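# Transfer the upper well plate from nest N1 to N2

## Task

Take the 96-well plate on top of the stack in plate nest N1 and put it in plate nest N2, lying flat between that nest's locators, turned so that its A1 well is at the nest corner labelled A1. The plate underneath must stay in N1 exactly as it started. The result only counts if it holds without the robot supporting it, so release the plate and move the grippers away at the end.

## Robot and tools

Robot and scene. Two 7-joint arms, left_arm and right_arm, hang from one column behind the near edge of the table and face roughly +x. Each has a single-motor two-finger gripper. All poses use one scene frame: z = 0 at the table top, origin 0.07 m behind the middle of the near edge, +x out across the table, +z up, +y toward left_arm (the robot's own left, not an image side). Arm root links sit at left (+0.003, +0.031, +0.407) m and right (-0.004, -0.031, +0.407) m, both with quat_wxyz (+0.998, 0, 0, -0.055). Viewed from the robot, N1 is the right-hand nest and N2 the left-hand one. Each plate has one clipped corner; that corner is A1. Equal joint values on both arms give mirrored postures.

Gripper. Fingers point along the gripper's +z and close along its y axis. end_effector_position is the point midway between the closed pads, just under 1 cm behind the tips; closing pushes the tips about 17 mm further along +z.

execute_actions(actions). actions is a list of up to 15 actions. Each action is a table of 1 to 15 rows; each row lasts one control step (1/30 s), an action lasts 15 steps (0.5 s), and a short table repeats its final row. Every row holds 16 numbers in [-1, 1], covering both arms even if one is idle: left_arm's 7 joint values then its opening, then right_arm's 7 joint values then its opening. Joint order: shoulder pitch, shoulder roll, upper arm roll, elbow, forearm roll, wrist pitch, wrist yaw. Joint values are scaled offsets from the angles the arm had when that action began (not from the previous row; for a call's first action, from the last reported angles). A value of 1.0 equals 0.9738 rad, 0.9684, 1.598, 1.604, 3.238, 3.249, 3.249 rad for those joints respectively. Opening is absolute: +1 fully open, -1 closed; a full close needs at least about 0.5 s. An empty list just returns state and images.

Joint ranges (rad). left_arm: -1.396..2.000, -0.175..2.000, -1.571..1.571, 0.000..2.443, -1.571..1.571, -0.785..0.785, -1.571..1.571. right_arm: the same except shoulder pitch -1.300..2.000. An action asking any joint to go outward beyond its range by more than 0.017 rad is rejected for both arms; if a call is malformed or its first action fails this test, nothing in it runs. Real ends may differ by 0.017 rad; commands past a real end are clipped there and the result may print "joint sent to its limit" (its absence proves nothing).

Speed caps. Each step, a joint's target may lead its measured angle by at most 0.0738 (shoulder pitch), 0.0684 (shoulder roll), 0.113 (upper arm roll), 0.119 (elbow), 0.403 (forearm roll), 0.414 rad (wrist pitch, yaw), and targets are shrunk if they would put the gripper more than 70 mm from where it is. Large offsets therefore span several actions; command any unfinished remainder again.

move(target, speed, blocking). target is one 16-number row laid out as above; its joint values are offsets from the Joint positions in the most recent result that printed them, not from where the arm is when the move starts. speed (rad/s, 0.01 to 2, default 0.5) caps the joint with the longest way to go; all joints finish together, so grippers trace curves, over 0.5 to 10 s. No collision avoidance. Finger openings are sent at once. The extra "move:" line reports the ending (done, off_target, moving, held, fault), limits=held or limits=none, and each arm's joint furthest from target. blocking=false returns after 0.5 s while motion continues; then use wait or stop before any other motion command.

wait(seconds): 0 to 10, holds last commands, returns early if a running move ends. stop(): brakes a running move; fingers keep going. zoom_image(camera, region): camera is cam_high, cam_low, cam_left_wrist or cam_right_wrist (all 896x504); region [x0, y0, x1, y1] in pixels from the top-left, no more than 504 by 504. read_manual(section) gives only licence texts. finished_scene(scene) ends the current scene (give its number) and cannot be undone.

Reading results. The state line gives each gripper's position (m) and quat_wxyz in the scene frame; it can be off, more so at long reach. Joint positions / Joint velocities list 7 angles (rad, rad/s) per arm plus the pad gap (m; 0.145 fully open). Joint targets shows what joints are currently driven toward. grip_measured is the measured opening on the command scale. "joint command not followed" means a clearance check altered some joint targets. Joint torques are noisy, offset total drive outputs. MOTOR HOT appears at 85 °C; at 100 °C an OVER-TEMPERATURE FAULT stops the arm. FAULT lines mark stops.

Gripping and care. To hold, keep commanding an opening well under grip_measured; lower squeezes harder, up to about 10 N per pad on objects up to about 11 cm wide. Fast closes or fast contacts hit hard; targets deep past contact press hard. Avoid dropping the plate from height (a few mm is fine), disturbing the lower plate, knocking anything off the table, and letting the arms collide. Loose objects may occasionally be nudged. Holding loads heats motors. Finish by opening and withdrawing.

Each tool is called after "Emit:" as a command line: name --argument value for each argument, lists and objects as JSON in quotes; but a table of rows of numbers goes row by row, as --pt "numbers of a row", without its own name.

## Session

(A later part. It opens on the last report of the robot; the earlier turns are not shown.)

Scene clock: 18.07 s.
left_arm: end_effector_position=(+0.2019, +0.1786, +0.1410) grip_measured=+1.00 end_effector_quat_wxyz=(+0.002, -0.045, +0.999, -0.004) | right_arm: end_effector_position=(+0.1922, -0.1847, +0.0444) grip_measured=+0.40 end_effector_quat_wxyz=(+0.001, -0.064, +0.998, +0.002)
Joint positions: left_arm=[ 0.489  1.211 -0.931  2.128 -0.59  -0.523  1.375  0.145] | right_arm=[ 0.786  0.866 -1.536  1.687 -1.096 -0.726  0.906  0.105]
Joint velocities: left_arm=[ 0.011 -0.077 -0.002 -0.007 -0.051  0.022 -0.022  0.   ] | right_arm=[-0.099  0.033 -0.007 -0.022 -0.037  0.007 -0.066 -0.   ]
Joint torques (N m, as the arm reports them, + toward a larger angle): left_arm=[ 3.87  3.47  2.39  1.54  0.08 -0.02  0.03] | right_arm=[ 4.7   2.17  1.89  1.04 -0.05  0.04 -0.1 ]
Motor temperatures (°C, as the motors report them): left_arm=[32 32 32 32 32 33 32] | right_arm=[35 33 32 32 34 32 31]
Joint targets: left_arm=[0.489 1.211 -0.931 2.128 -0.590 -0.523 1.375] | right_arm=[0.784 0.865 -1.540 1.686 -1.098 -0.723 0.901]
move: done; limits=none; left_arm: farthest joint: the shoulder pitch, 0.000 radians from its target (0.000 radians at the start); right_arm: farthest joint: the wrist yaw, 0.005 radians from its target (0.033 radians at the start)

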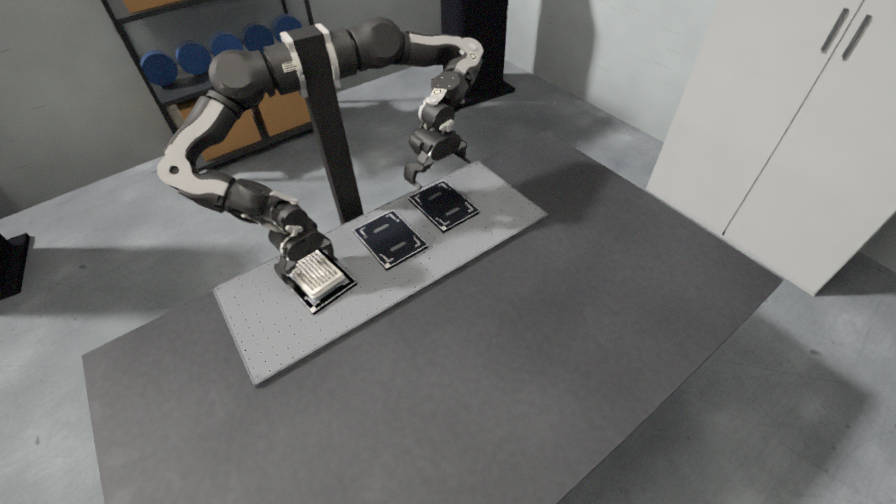

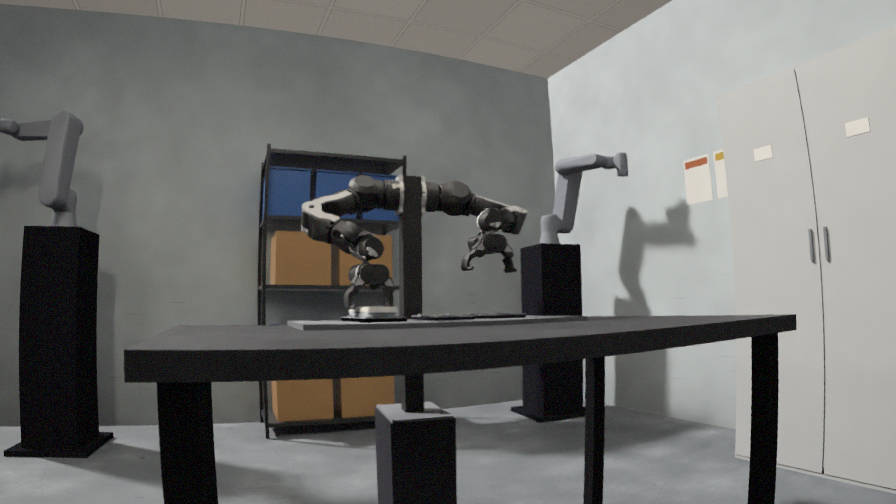

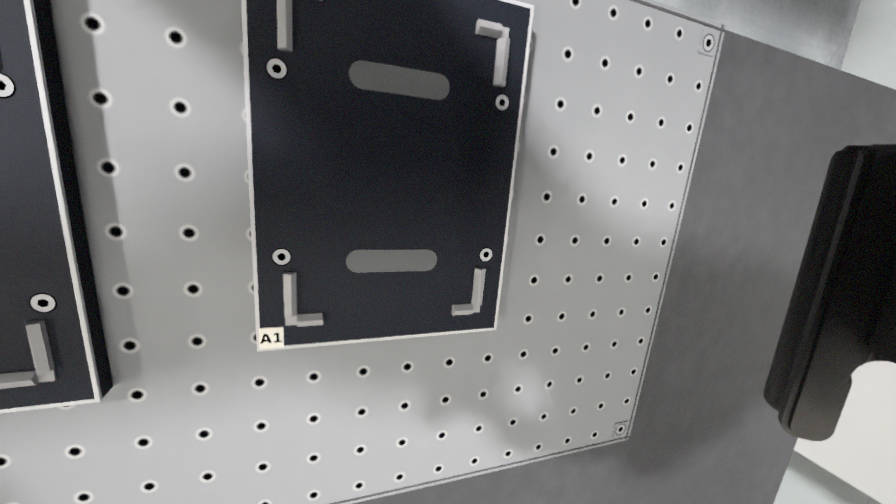

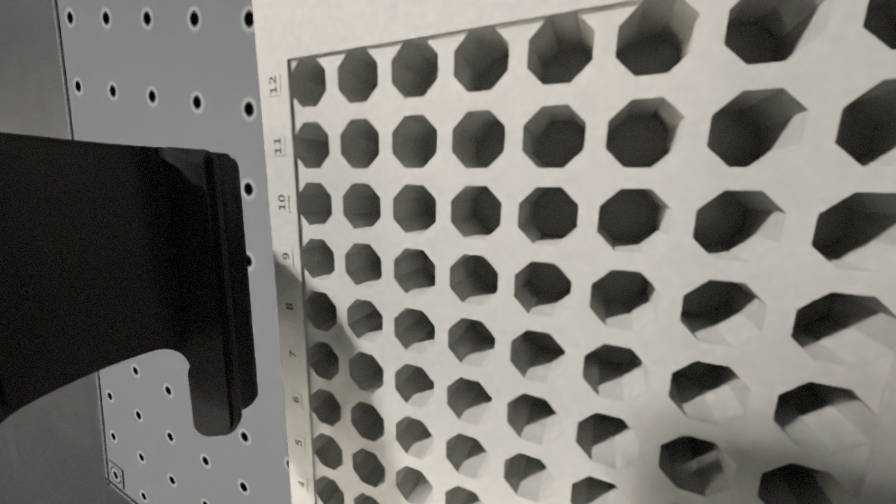

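Emit:
move --target '[0,0,0,0,0,0,0,1,-0.0048,-0.001,-0.0036,-0.0044,-0.0026,0.0014,-0.0033,0.24]' --speed 0.03

Emit:
zoom_image --camera "cam_low" --region '[320, 250, 420, 330]'

Scene clock: 19.17 s.
left_arm: end_effector_position=(+0.2019, +0.1786, +0.1410) grip_measured=+1.00 end_effector_quat_wxyz=(+0.002, -0.045, +0.999, -0.004) | right_arm: end_effector_position=(+0.1915, -0.1859, +0.0428) grip_measured=+0.24 end_effector_quat_wxyz=(+0.001, -0.064, +0.998, +0.000)
Joint positions: left_arm=[ 0.489  1.211 -0.931  2.128 -0.59  -0.523  1.375  0.145] | right_arm=[ 0.783  0.866 -1.539  1.682 -1.103 -0.724  0.901  0.093]
Joint velocities: left_arm=[-0.055  0.011  0.002  0.002 -0.007 -0.022  0.022  0.   ] | right_arm=[ 0.055  0.033 -0.002  0.007 -0.022  0.022 -0.037 -0.   ]
Joint torques (N m, as the arm reports them, + toward a larger angle): left_arm=[ 3.83  3.42  2.39  1.55  0.07 -0.02  0.01] | right_arm=[ 4.64  2.24  1.87  1.02 -0.04  0.03 -0.11]
Motor temperatures (°C, as the motors report them): left_arm=[32 32 32 32 32 32 32] | right_arm=[35 33 32 32 34 32 31]
Joint targets: left_arm=[0.489 1.211 -0.931 2.128 -0.590 -0.523 1.375] | right_arm=[0.781 0.865 -1.542 1.680 -1.104 -0.721 0.896]
move: done; limits=none; left_arm: farthest joint: the shoulder pitch, 0.000 radians from its target (0.000 radians at the start); right_arm: farthest joint: the wrist yaw, 0.006 radians from its target (0.011 radians at the start)

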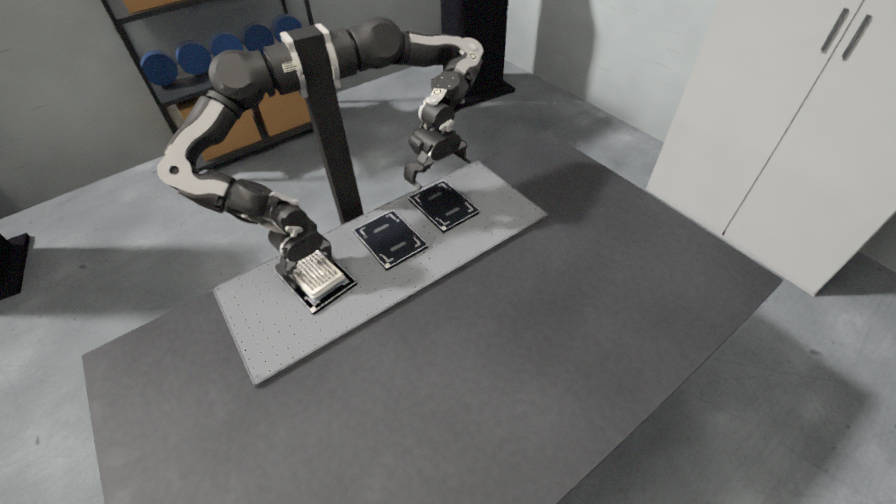

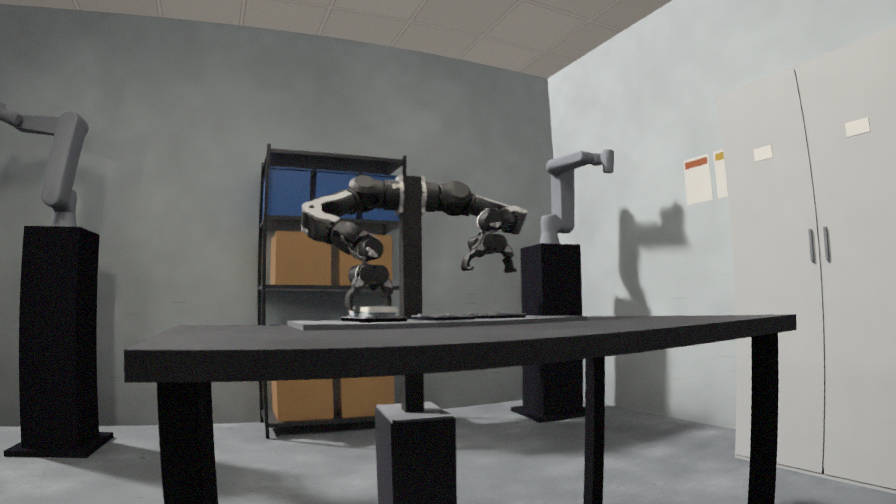

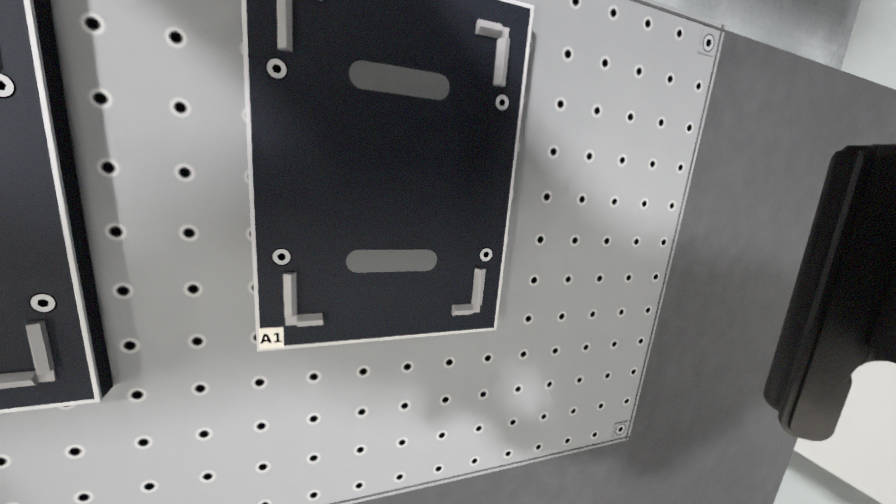

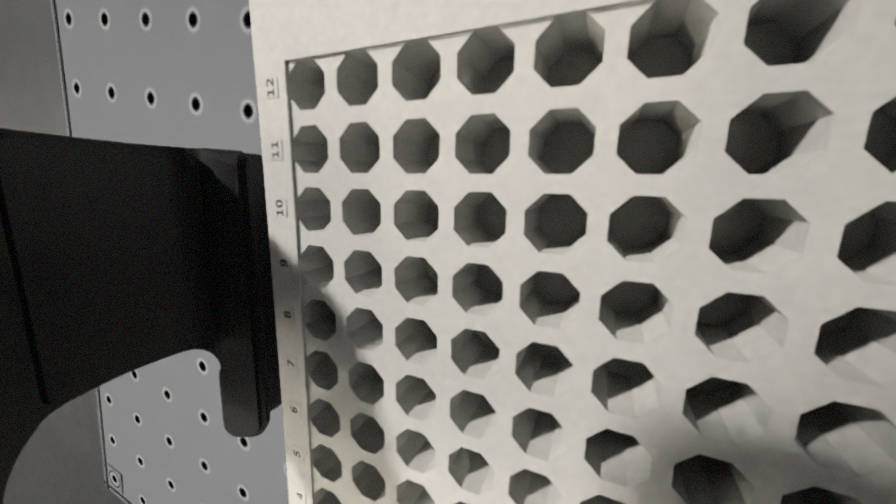

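Region (320, 250, 420, 330) of cam_low's 896x504 image, scaled by 5.040, with more detail than that image has; it fills the top 403 rows of this view, and the rest is white.

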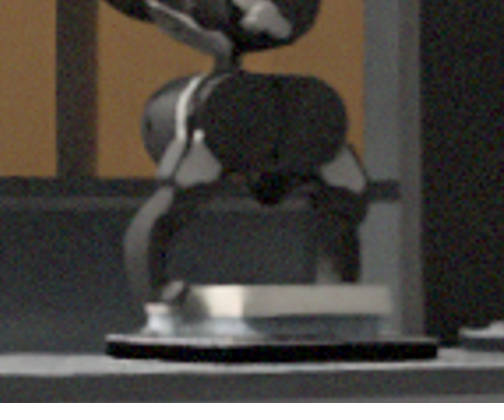

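Emit:
execute_actions --actions '[[[0,0,0,0,0,0,0,1,0,0,0,0,0,0,0,0.2],[0,0,0,0,0,0,0,1,0,0,0,0,0,0,0,0.2],[0,0,0,0,0,0,0,1,0,0,0,0,0,0,0,0.18],[0,0,0,0,0,0,0,1,0,0,0,0,0,0,0,0.18],[0,0,0,0,0,0,0,1,0,0,0,0,0,0,0,0.16],[0,0,0,0,0,0,0,1,0,0,0,0,0,0,0,0.16],[0,0,0,0,0,0,0,1,0,0,0,0,0,0,0,0.14],[0,0,0,0,0,0,0,1,0,0,0,0,0,0,0,0.14],[0,0,0,0,0,0,0,1,0,0,0,0,0,0,0,0.12],[0,0,0,0,0,0,0,1,0,0,0,0,0,0,0,0.12],[0,0,0,0,0,0,0,1,0,0,0,0,0,0,0,0.1]]]'

Emit:
zoom_image --camera "cam_low" --region '[320, 250, 420, 330]'

Scene clock: 19.93 s.
left_arm: end_effector_position=(+0.2019, +0.1786, +0.1410) grip_measured=+1.00 end_effector_quat_wxyz=(+0.002, -0.045, +0.999, -0.004) | right_arm: end_effector_position=(+0.1913, -0.1847, +0.0428) grip_measured=+0.12 end_effector_quat_wxyz=(+0.000, -0.064, +0.998, +0.003)
Joint positions: left_arm=[ 0.489  1.211 -0.931  2.128 -0.59  -0.523  1.375  0.145] | right_arm=[ 0.783  0.865 -1.539  1.682 -1.1   -0.724  0.899  0.085]
Joint velocities: left_arm=[-0.033 -0.033 -0.017 -0.007  0.051  0.007 -0.022  0.   ] | right_arm=[-0.055 -0.011 -0.007  0.002 -0.051 -0.007  0.081 -0.   ]
Joint torques (N m, as the arm reports them, + toward a larger angle): left_arm=[ 3.88  3.43  2.3   1.6   0.08 -0.01  0.02] | right_arm=[ 5.05  2.77  2.53  1.22 -0.07 -0.04  0.13]
Motor temperatures (°C, as the motors report them): left_arm=[32 32 32 32 32 32 32] | right_arm=[35 33 32 32 34 32 31]
Joint targets: left_arm=[0.489 1.211 -0.931 2.128 -0.590 -0.523 1.375] | right_arm=[0.783 0.866 -1.539 1.682 -1.103 -0.724 0.901]

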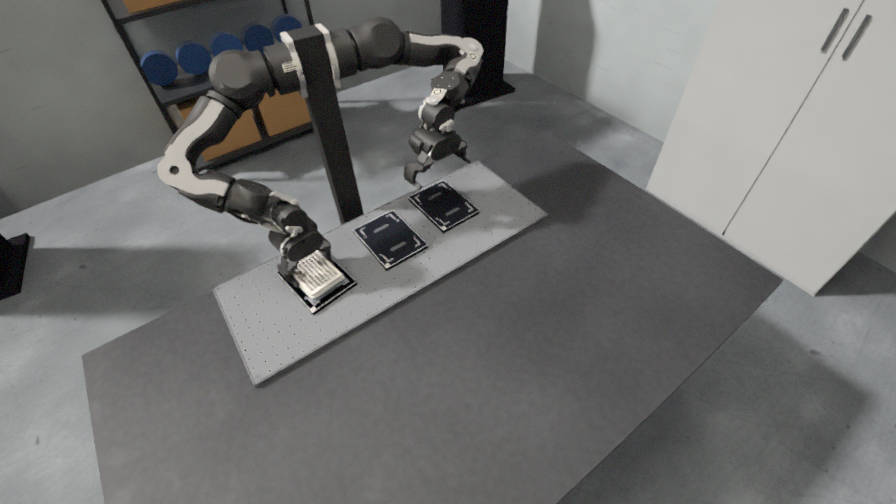

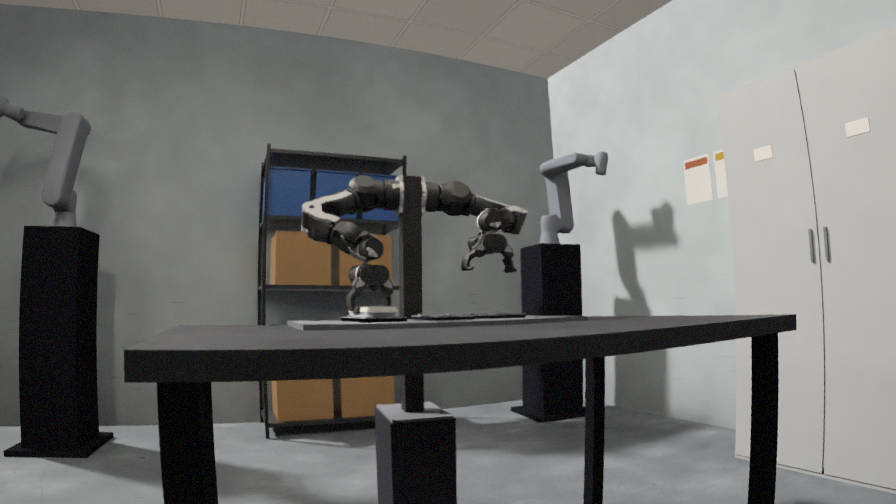

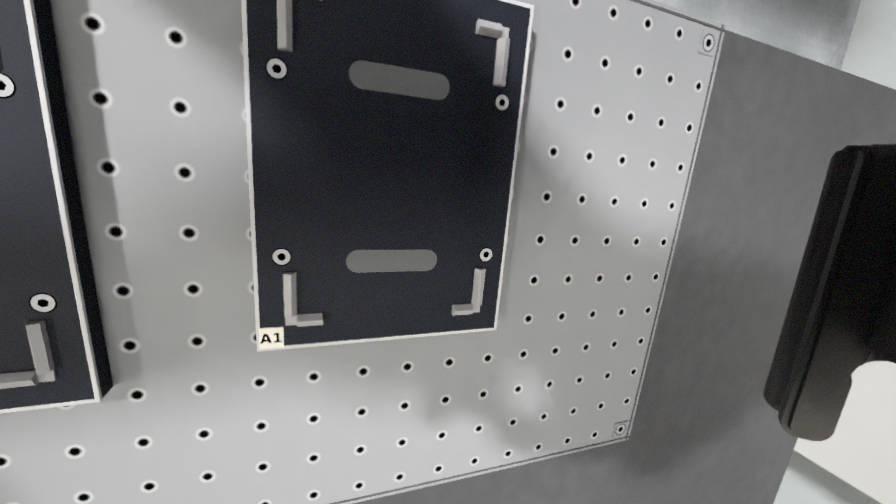

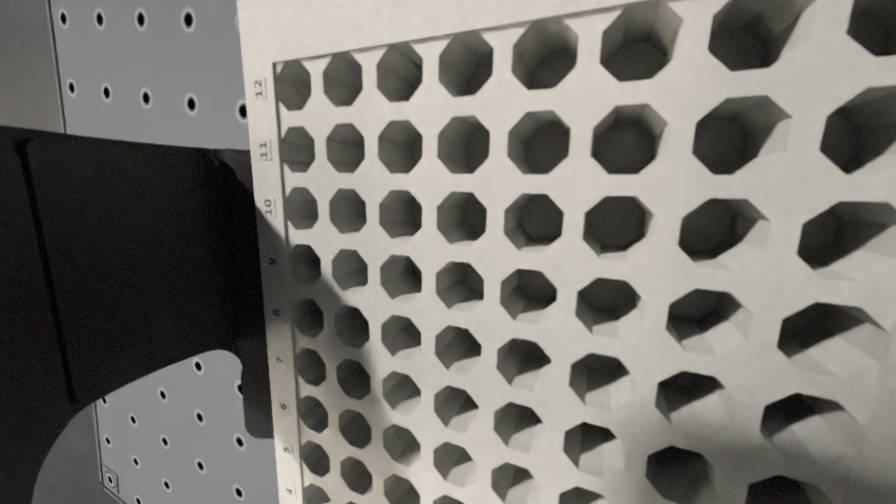

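Region (320, 250, 420, 330) of cam_low's 896x504 image, scaled by 5.040, with more detail than that image has; it fills the top 403 rows of this view, and the rest is white.

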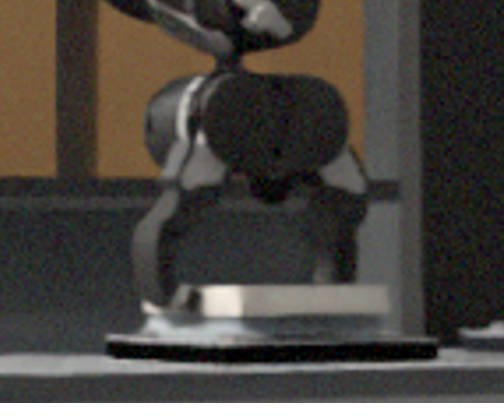

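Emit:
zoom_image --camera "cam_low" --region '[340, 295, 380, 325]'

Emit:
zoom_image --camera "cam_high" --region '[265, 235, 365, 320]'

Region (340, 295, 380, 325) of cam_low's 896x504 image, scaled by 12.600, with more detail than that image has; it fills the top 378 rows of this view, and the rest is white.

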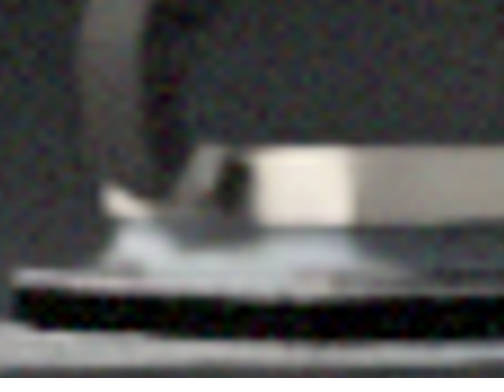

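Region (265, 235, 365, 320) of cam_high's 896x504 image, scaled by 5.040, with more detail than that image has; it fills the top 428 rows of this view, and the rest is white.

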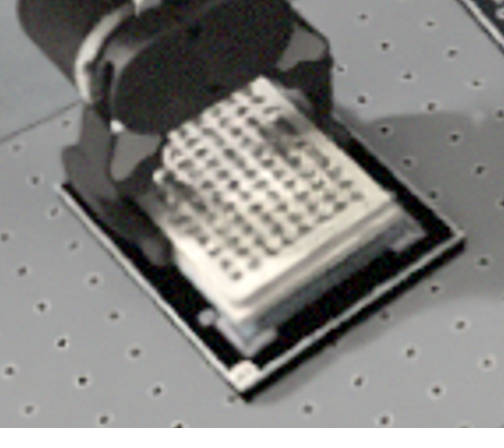

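Emit:
execute_actions --actions '[[[0,0,0,0,0,0,0,1,0,0,0,0,0,0,0,0.22]],[[0,0,0,0,0,0,0,1,0.002,0.002,0.001,0.002,0.001,-0.0004,0.0012,0.22],[0,0,0,0,0,0,0,1,0.002,0.002,0.001,0.002,0.001,-0.0004,0.0012,0.22],[0,0,0,0,0,0,0,1,0.0035,0.004,0.002,0.004,0.002,-0.0008,0.0024,0.22],[0,0,0,0,0,0,0,1,0.0035,0.004,0.002,0.004,0.002,-0.0008,0.0024,0.22],[0,0,0,0,0,0,0,1,0.0055,0.006,0.003,0.006,0.0033,-0.0013,0.0036,0.22],[0,0,0,0,0,0,0,1,0.0055,0.006,0.003,0.006,0.0033,-0.0013,0.0036,0.22],[0,0,0,0,0,0,0,1,0.0075,0.008,0.004,0.0081,0.0046,-0.0018,0.0049,0.22]]]'

Scene clock: 21.53 s.
left_arm: end_effector_position=(+0.2019, +0.1786, +0.1410) grip_measured=+1.00 end_effector_quat_wxyz=(+0.002, -0.045, +0.999, -0.004) | right_arm: end_effector_position=(+0.1910, -0.1846, +0.0455) grip_measured=+0.22 end_effector_quat_wxyz=(-0.001, -0.063, +0.998, +0.003)
Joint positions: left_arm=[ 0.489  1.211 -0.931  2.128 -0.59  -0.523  1.375  0.145] | right_arm=[ 0.787  0.871 -1.536  1.693 -1.087 -0.727  0.909  0.092]
Joint velocities: left_arm=[-0.077 -0.055 -0.017 -0.007 -0.037 -0.037 -0.022  0.   ] | right_arm=[-0.011 -0.077 -0.012 -0.012  0.037 -0.037 -0.081 -0.   ]
Joint torques (N m, as the arm reports them, + toward a larger angle): left_arm=[ 3.87  3.37  2.25  1.6   0.08 -0.01  0.05] | right_arm=[ 5.71  2.94  3.29  1.71  0.07 -0.13  0.23]
Motor temperatures (°C, as the motors report them): left_arm=[32 32 32 32 32 32 32] | right_arm=[35 33 32 32 34 32 31]
Joint targets: left_arm=[0.489 1.211 -0.931 2.128 -0.590 -0.523 1.375] | right_arm=[0.790 0.873 -1.532 1.695 -1.085 -0.730 0.915]

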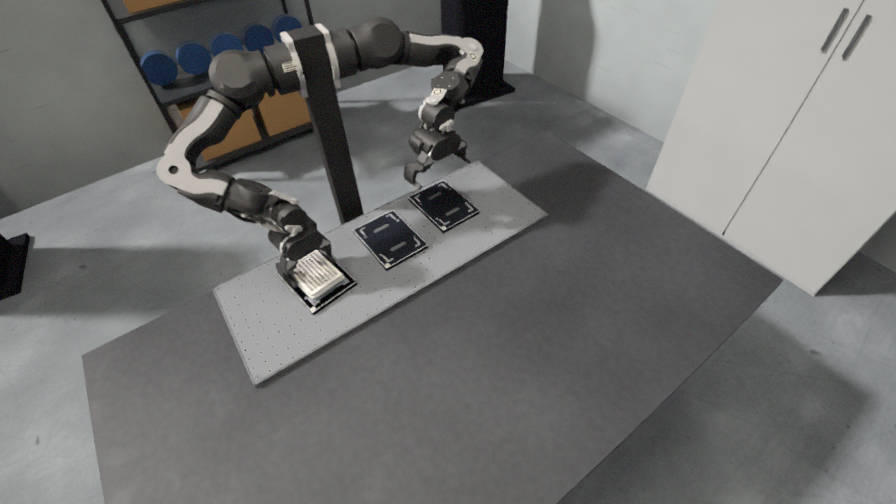

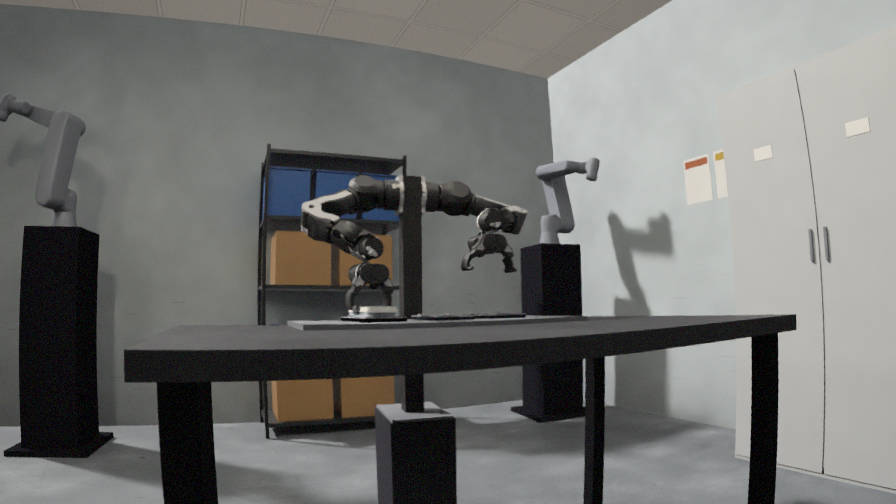

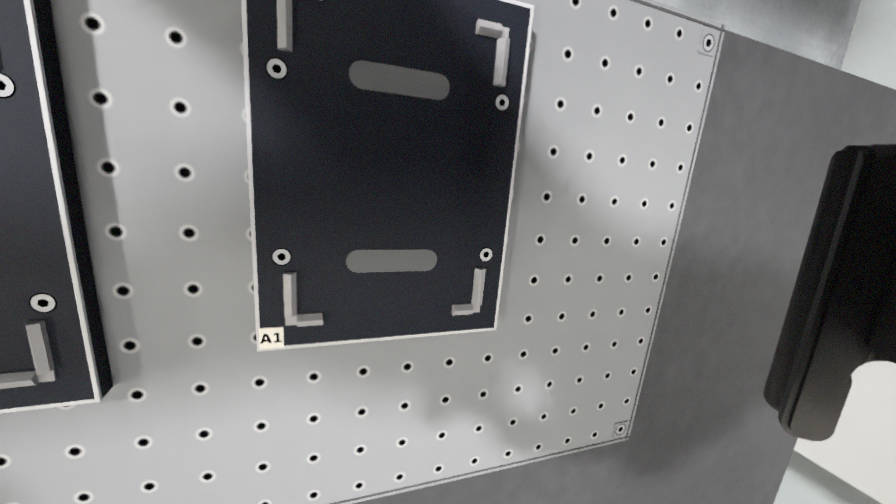

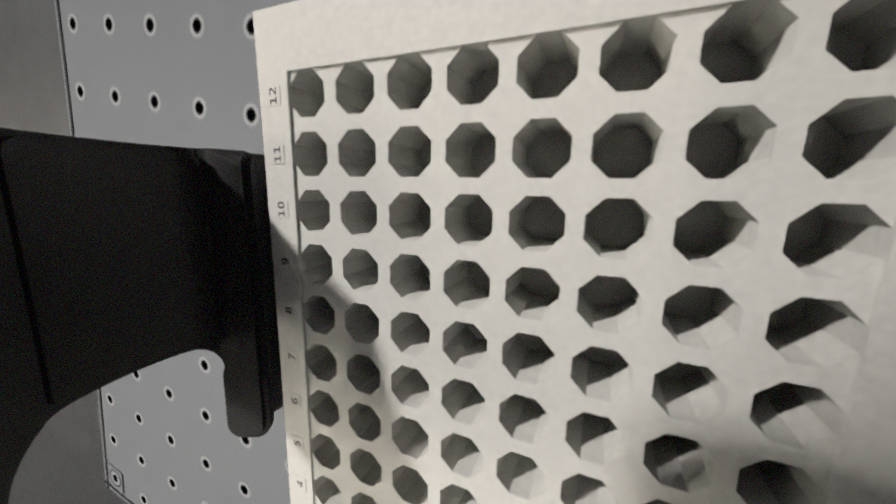

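Close and grip.

Emit:
execute_actions --actions '[[[0,0,0,0,0,0,0,1,0,0,0,0,0,0,0,0.19],[0,0,0,0,0,0,0,1,0,0,0,0,0,0,0,0.17],[0,0,0,0,0,0,0,1,0,0,0,0,0,0,0,0.15],[0,0,0,0,0,0,0,1,0,0,0,0,0,0,0,0.13],[0,0,0,0,0,0,0,1,0,0,0,0,0,0,0,0.12],[0,0,0,0,0,0,0,1,0,0,0,0,0,0,0,0.11],[0,0,0,0,0,0,0,1,0,0,0,0,0,0,0,0.1],[0,0,0,0,0,0,0,1,0,0,0,0,0,0,0,0.09],[0,0,0,0,0,0,0,1,0,0,0,0,0,0,0,0.08],[0,0,0,0,0,0,0,1,0,0,0,0,0,0,0,0.07],[0,0,0,0,0,0,0,1,0,0,0,0,0,0,0,0.06],[0,0,0,0,0,0,0,1,0,0,0,0,0,0,0,0.04],[0,0,0,0,0,0,0,1,0,0,0,0,0,0,0,0.02],[0,0,0,0,0,0,0,1,0,0,0,0,0,0,0,0.0],[0,0,0,0,0,0,0,1,0,0,0,0,0,0,0,-0.02]]]'

Emit:
zoom_image --camera "cam_low" --region '[340, 285, 410, 325]'

Scene clock: 22.33 s.
left_arm: end_effector_position=(+0.2019, +0.1786, +0.1410) grip_measured=+1.00 end_effector_quat_wxyz=(+0.002, -0.045, +0.999, -0.004) | right_arm: end_effector_position=(+0.1910, -0.1846, +0.0455) grip_measured=+0.12 end_effector_quat_wxyz=(-0.001, -0.063, +0.998, +0.003)
Joint positions: left_arm=[ 0.489  1.211 -0.931  2.128 -0.59  -0.523  1.375  0.145] | right_arm=[ 0.787  0.871 -1.536  1.693 -1.087 -0.727  0.909  0.085]
Joint velocities: left_arm=[ 0.055  0.011 -0.002  0.017 -0.022 -0.007  0.051  0.   ] | right_arm=[ 0.011 -0.033  0.002 -0.012 -0.022  0.037  0.007 -0.   ]
Joint torques (N m, as the arm reports them, + toward a larger angle): left_arm=[ 3.91  3.45  2.34  1.58  0.08 -0.02  0.02] | right_arm=[ 5.05  2.48  2.54  1.34  0.01 -0.03  0.06]
Motor temperatures (°C, as the motors report them): left_arm=[32 32 32 32 32 32 32] | right_arm=[35 33 32 32 34 32 31]
Joint targets: left_arm=[0.489 1.211 -0.931 2.128 -0.590 -0.523 1.375] | right_arm=[0.787 0.871 -1.536 1.693 -1.087 -0.727 0.909]

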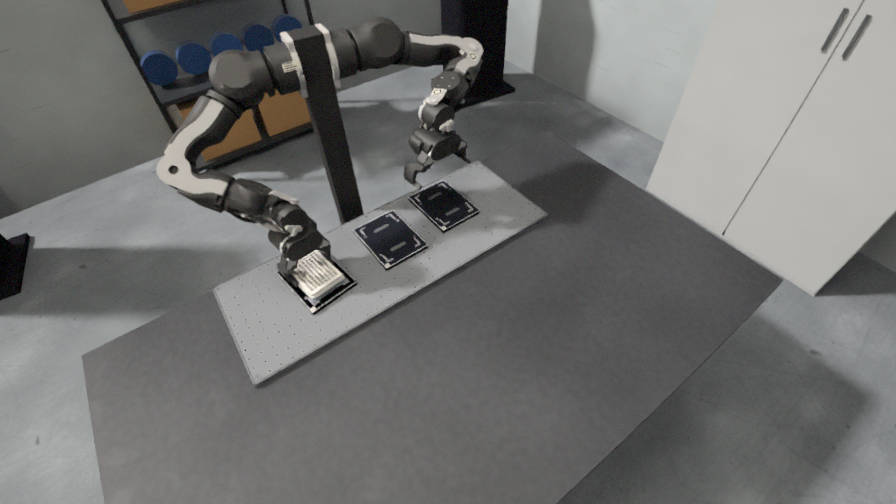

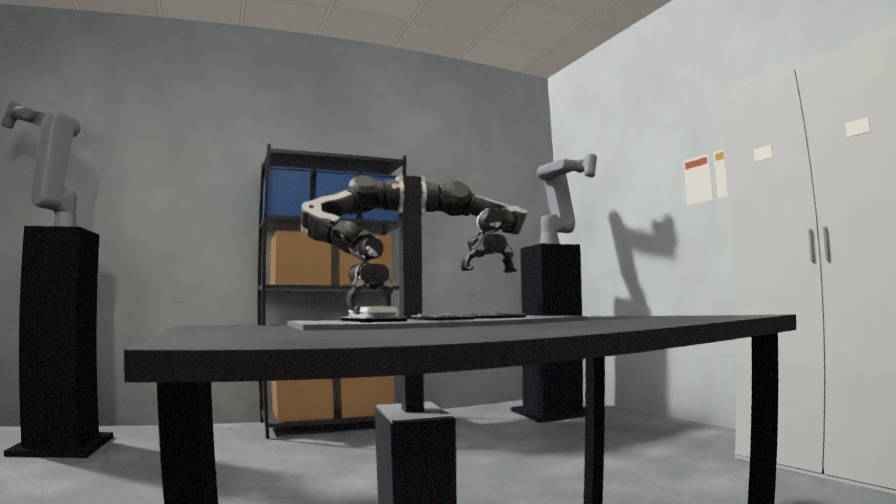

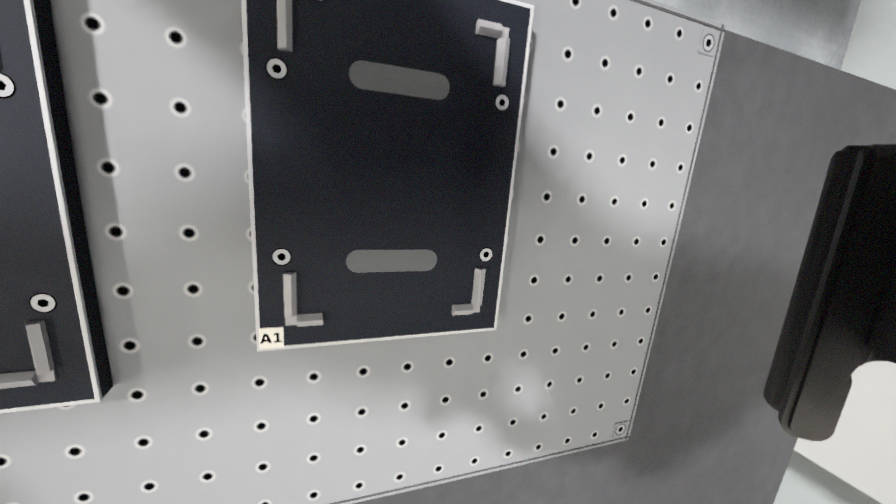

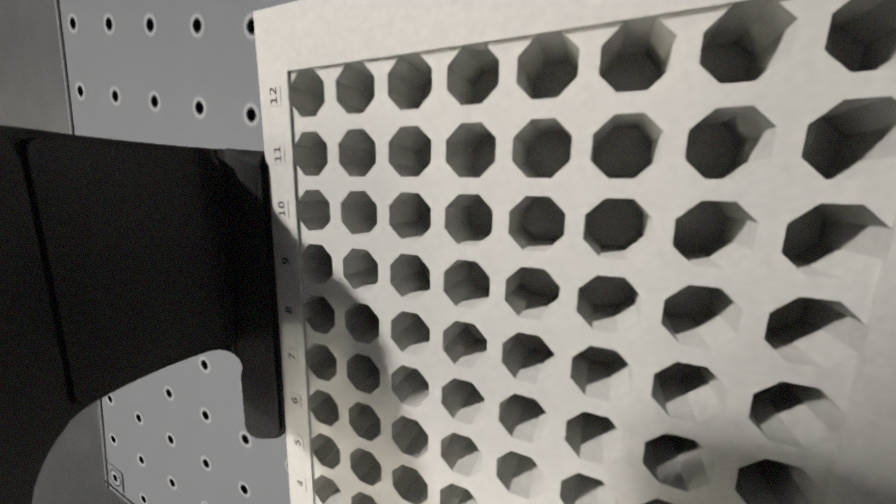

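Region (340, 285, 410, 325) of cam_low's 896x504 image, scaled by 7.200, with more detail than that image has; it fills the top 288 rows of this view, and the rest is white.

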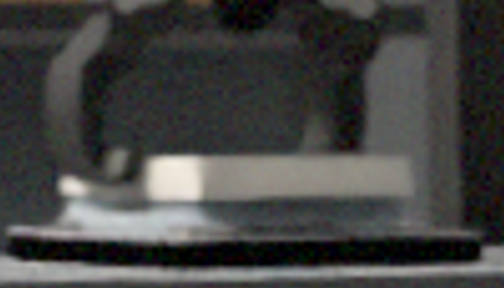

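Emit:
move --target '[0,0,0,0,0,0,0,1,0.0452,0.058,0.0207,0.0636,0.0315,-0.0062,0.0295,-0.15]' --speed 0.06

Emit:
zoom_image --camera "cam_low" --region '[330, 260, 430, 325]'

Scene clock: 24.80 s.
left_arm: end_effector_position=(+0.2019, +0.1786, +0.1410) grip_measured=+1.00 end_effector_quat_wxyz=(+0.002, -0.045, +0.999, -0.004) | right_arm: end_effector_position=(+0.1906, -0.1852, +0.0699) grip_measured=+0.12 end_effector_quat_wxyz=(+0.000, -0.061, +0.998, +0.005)
Joint positions: left_arm=[ 0.489  1.211 -0.931  2.128 -0.59  -0.523  1.375  0.145] | right_arm=[ 0.828  0.925 -1.508  1.793 -0.987 -0.744  0.999  0.085]
Joint velocities: left_arm=[ 0.055 -0.011 -0.012 -0.007  0.022 -0.051  0.081  0.   ] | right_arm=[ 0.011 -0.011  0.007  0.012  0.007 -0.007  0.022 -0.   ]
Joint torques (N m, as the arm reports them, + toward a larger angle): left_arm=[ 3.84  3.35  2.34  1.58  0.08 -0.02  0.04] | right_arm=[ 5.86  3.01  3.57  1.76  0.07 -0.12  0.23]
Motor temperatures (°C, as the motors report them): left_arm=[32 32 32 32 32 32 32] | right_arm=[35 33 32 32 34 32 31]
Joint targets: left_arm=[0.489 1.211 -0.931 2.128 -0.590 -0.523 1.375] | right_arm=[0.831 0.927 -1.503 1.795 -0.985 -0.747 1.005]
move: done; limits=none; left_arm: farthest joint: the shoulder pitch, 0.000 radians from its target (0.000 radians at the start); right_arm: farthest joint: the wrist yaw, 0.006 radians from its target (0.096 radians at the start)

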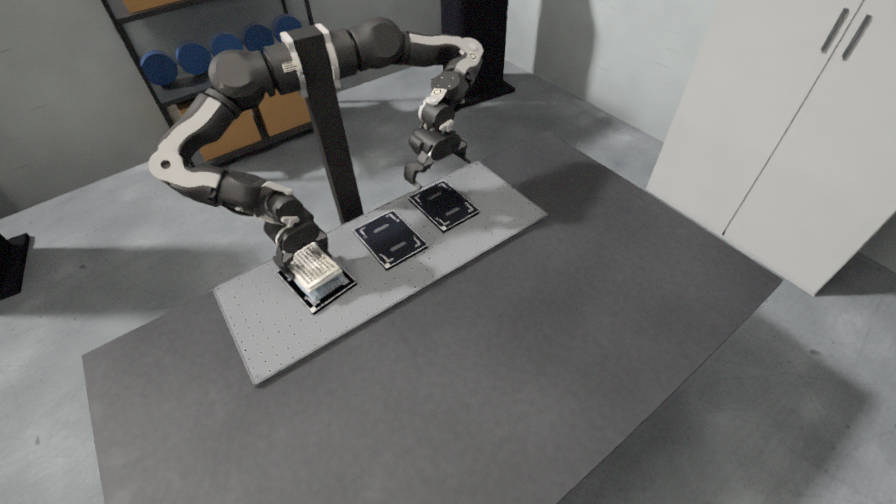

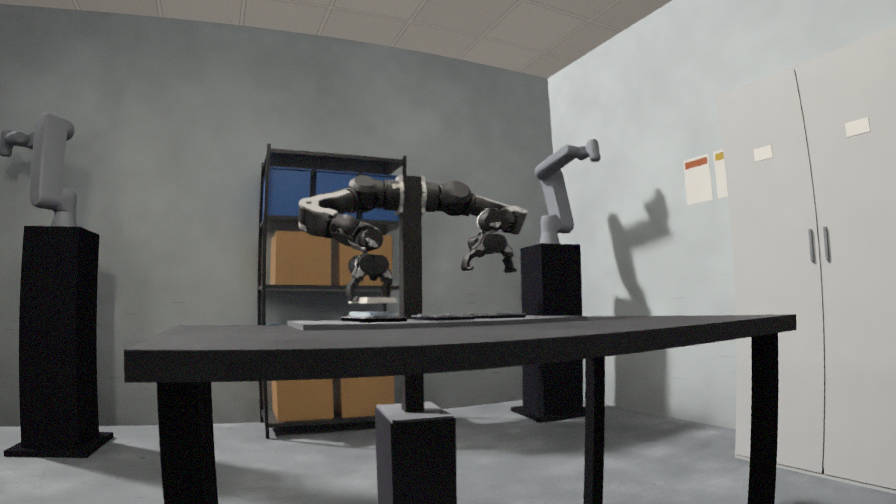

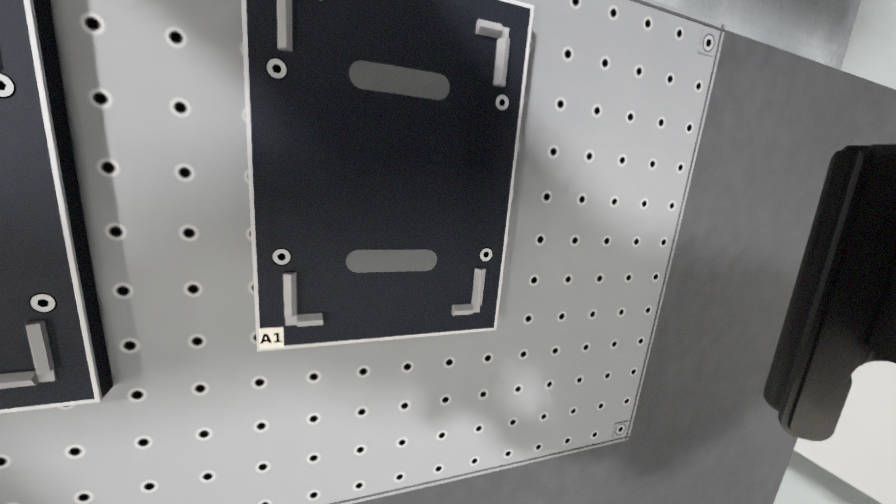

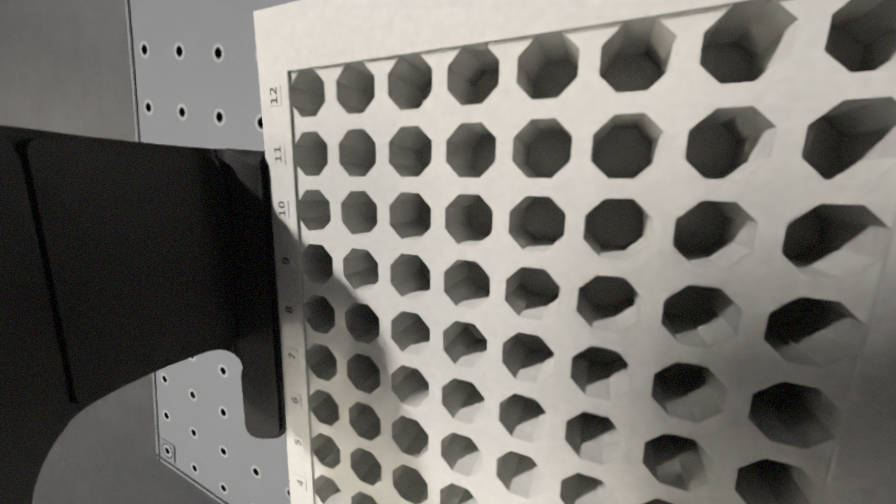

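Region (330, 260, 430, 325) of cam_low's 896x504 image, scaled by 5.040, with more detail than that image has; it fills the top 328 rows of this view, and the rest is white.

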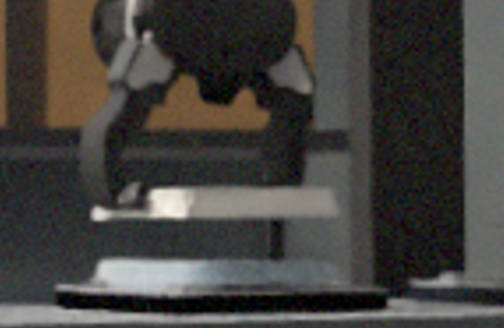

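Emit:
move --target '[0,0,0,0,0,0,0,1,-0.008,-0.382,-0.0106,0,0.0562,0.084,0.110,-0.15]' --speed 0.3

Scene clock: 27.43 s.
left_arm: end_effector_position=(+0.2019, +0.1786, +0.1410) grip_measured=+1.00 end_effector_quat_wxyz=(+0.002, -0.045, +0.999, -0.004) | right_arm: end_effector_position=(+0.1886, -0.0859, +0.0760) grip_measured=+0.12 end_effector_quat_wxyz=(+0.002, -0.046, +0.999, +0.003)
Joint positions: left_arm=[ 0.489  1.211 -0.931  2.128 -0.59  -0.523  1.375  0.145] | right_arm=[ 0.821  0.556 -1.522  1.792 -0.807 -0.475  1.35   0.085]
Joint velocities: left_arm=[-0.033  0.011 -0.012  0.012 -0.037 -0.022 -0.022 -0.   ] | right_arm=[ 0.011 -0.033 -0.007  0.007 -0.007 -0.022  0.022  0.   ]
Joint torques (N m, as the arm reports them, + toward a larger angle): left_arm=[ 3.83  3.4   2.39  1.52  0.09 -0.03  0.03] | right_arm=[5.04 0.42 1.94 1.84 0.08 0.05 0.23]
Motor temperatures (°C, as the motors report them): left_arm=[32 32 32 32 32 32 32] | right_arm=[35 33 32 32 34 32 31]
Joint targets: left_arm=[0.489 1.211 -0.931 2.128 -0.590 -0.523 1.375] | right_arm=[0.820 0.556 -1.525 1.793 -0.805 -0.472 1.356]
move: done; limits=none; left_arm: farthest joint: the shoulder pitch, 0.000 radians from its target (0.000 radians at the start); right_arm: farthest joint: the wrist yaw, 0.006 radians from its target (0.357 radians at the start)

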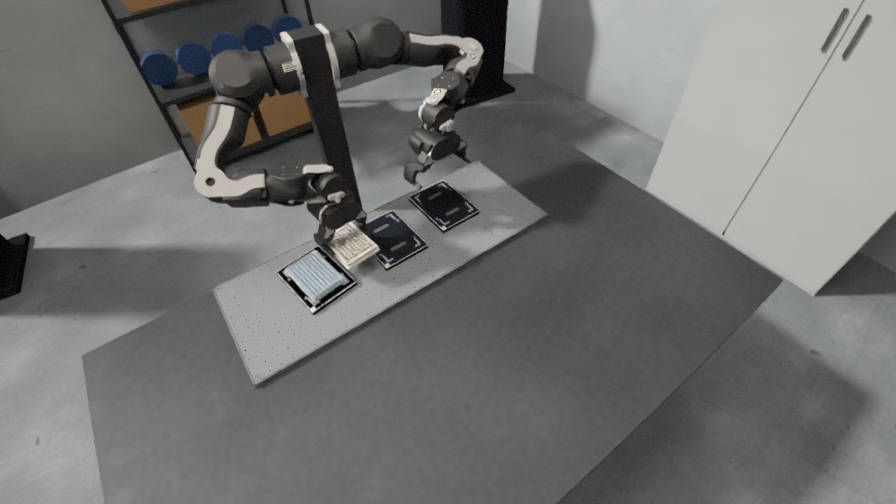

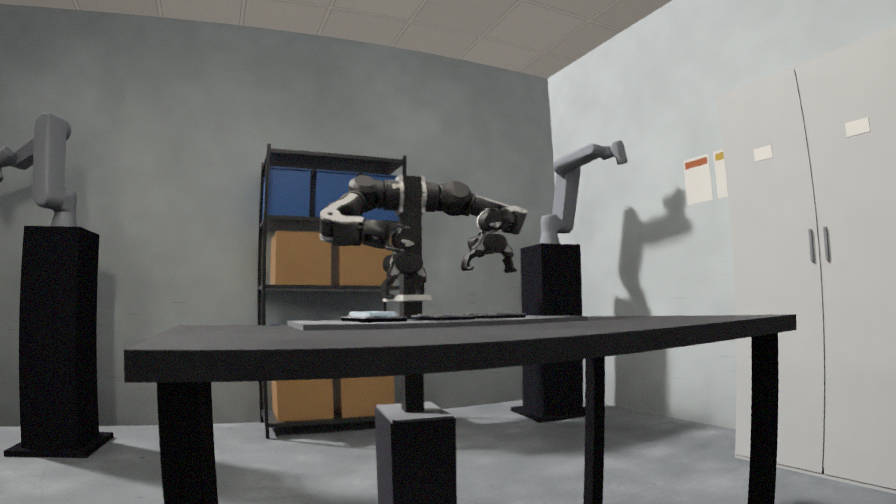

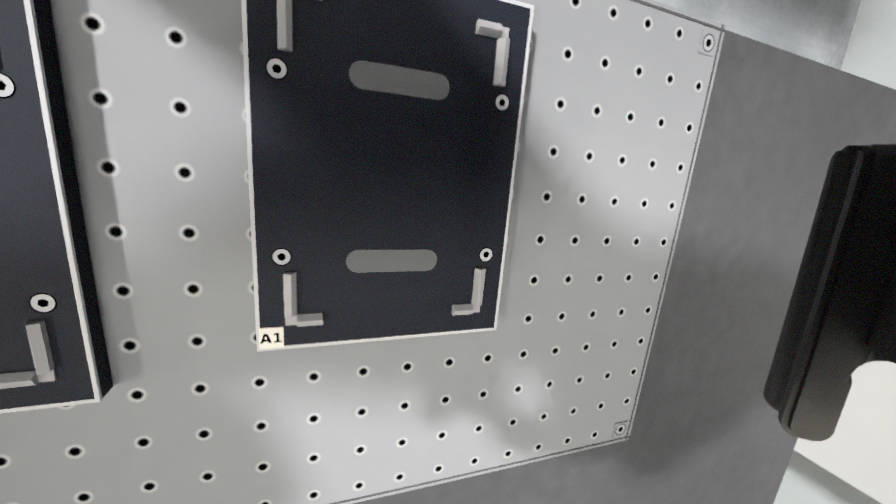

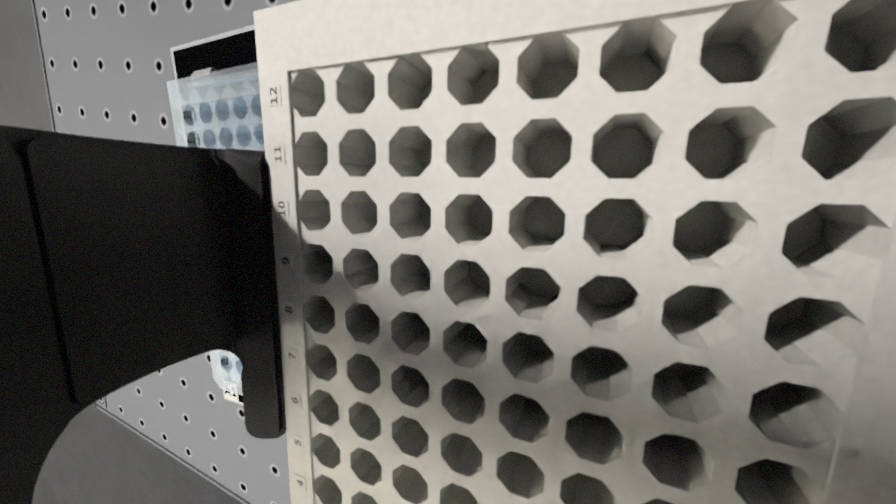

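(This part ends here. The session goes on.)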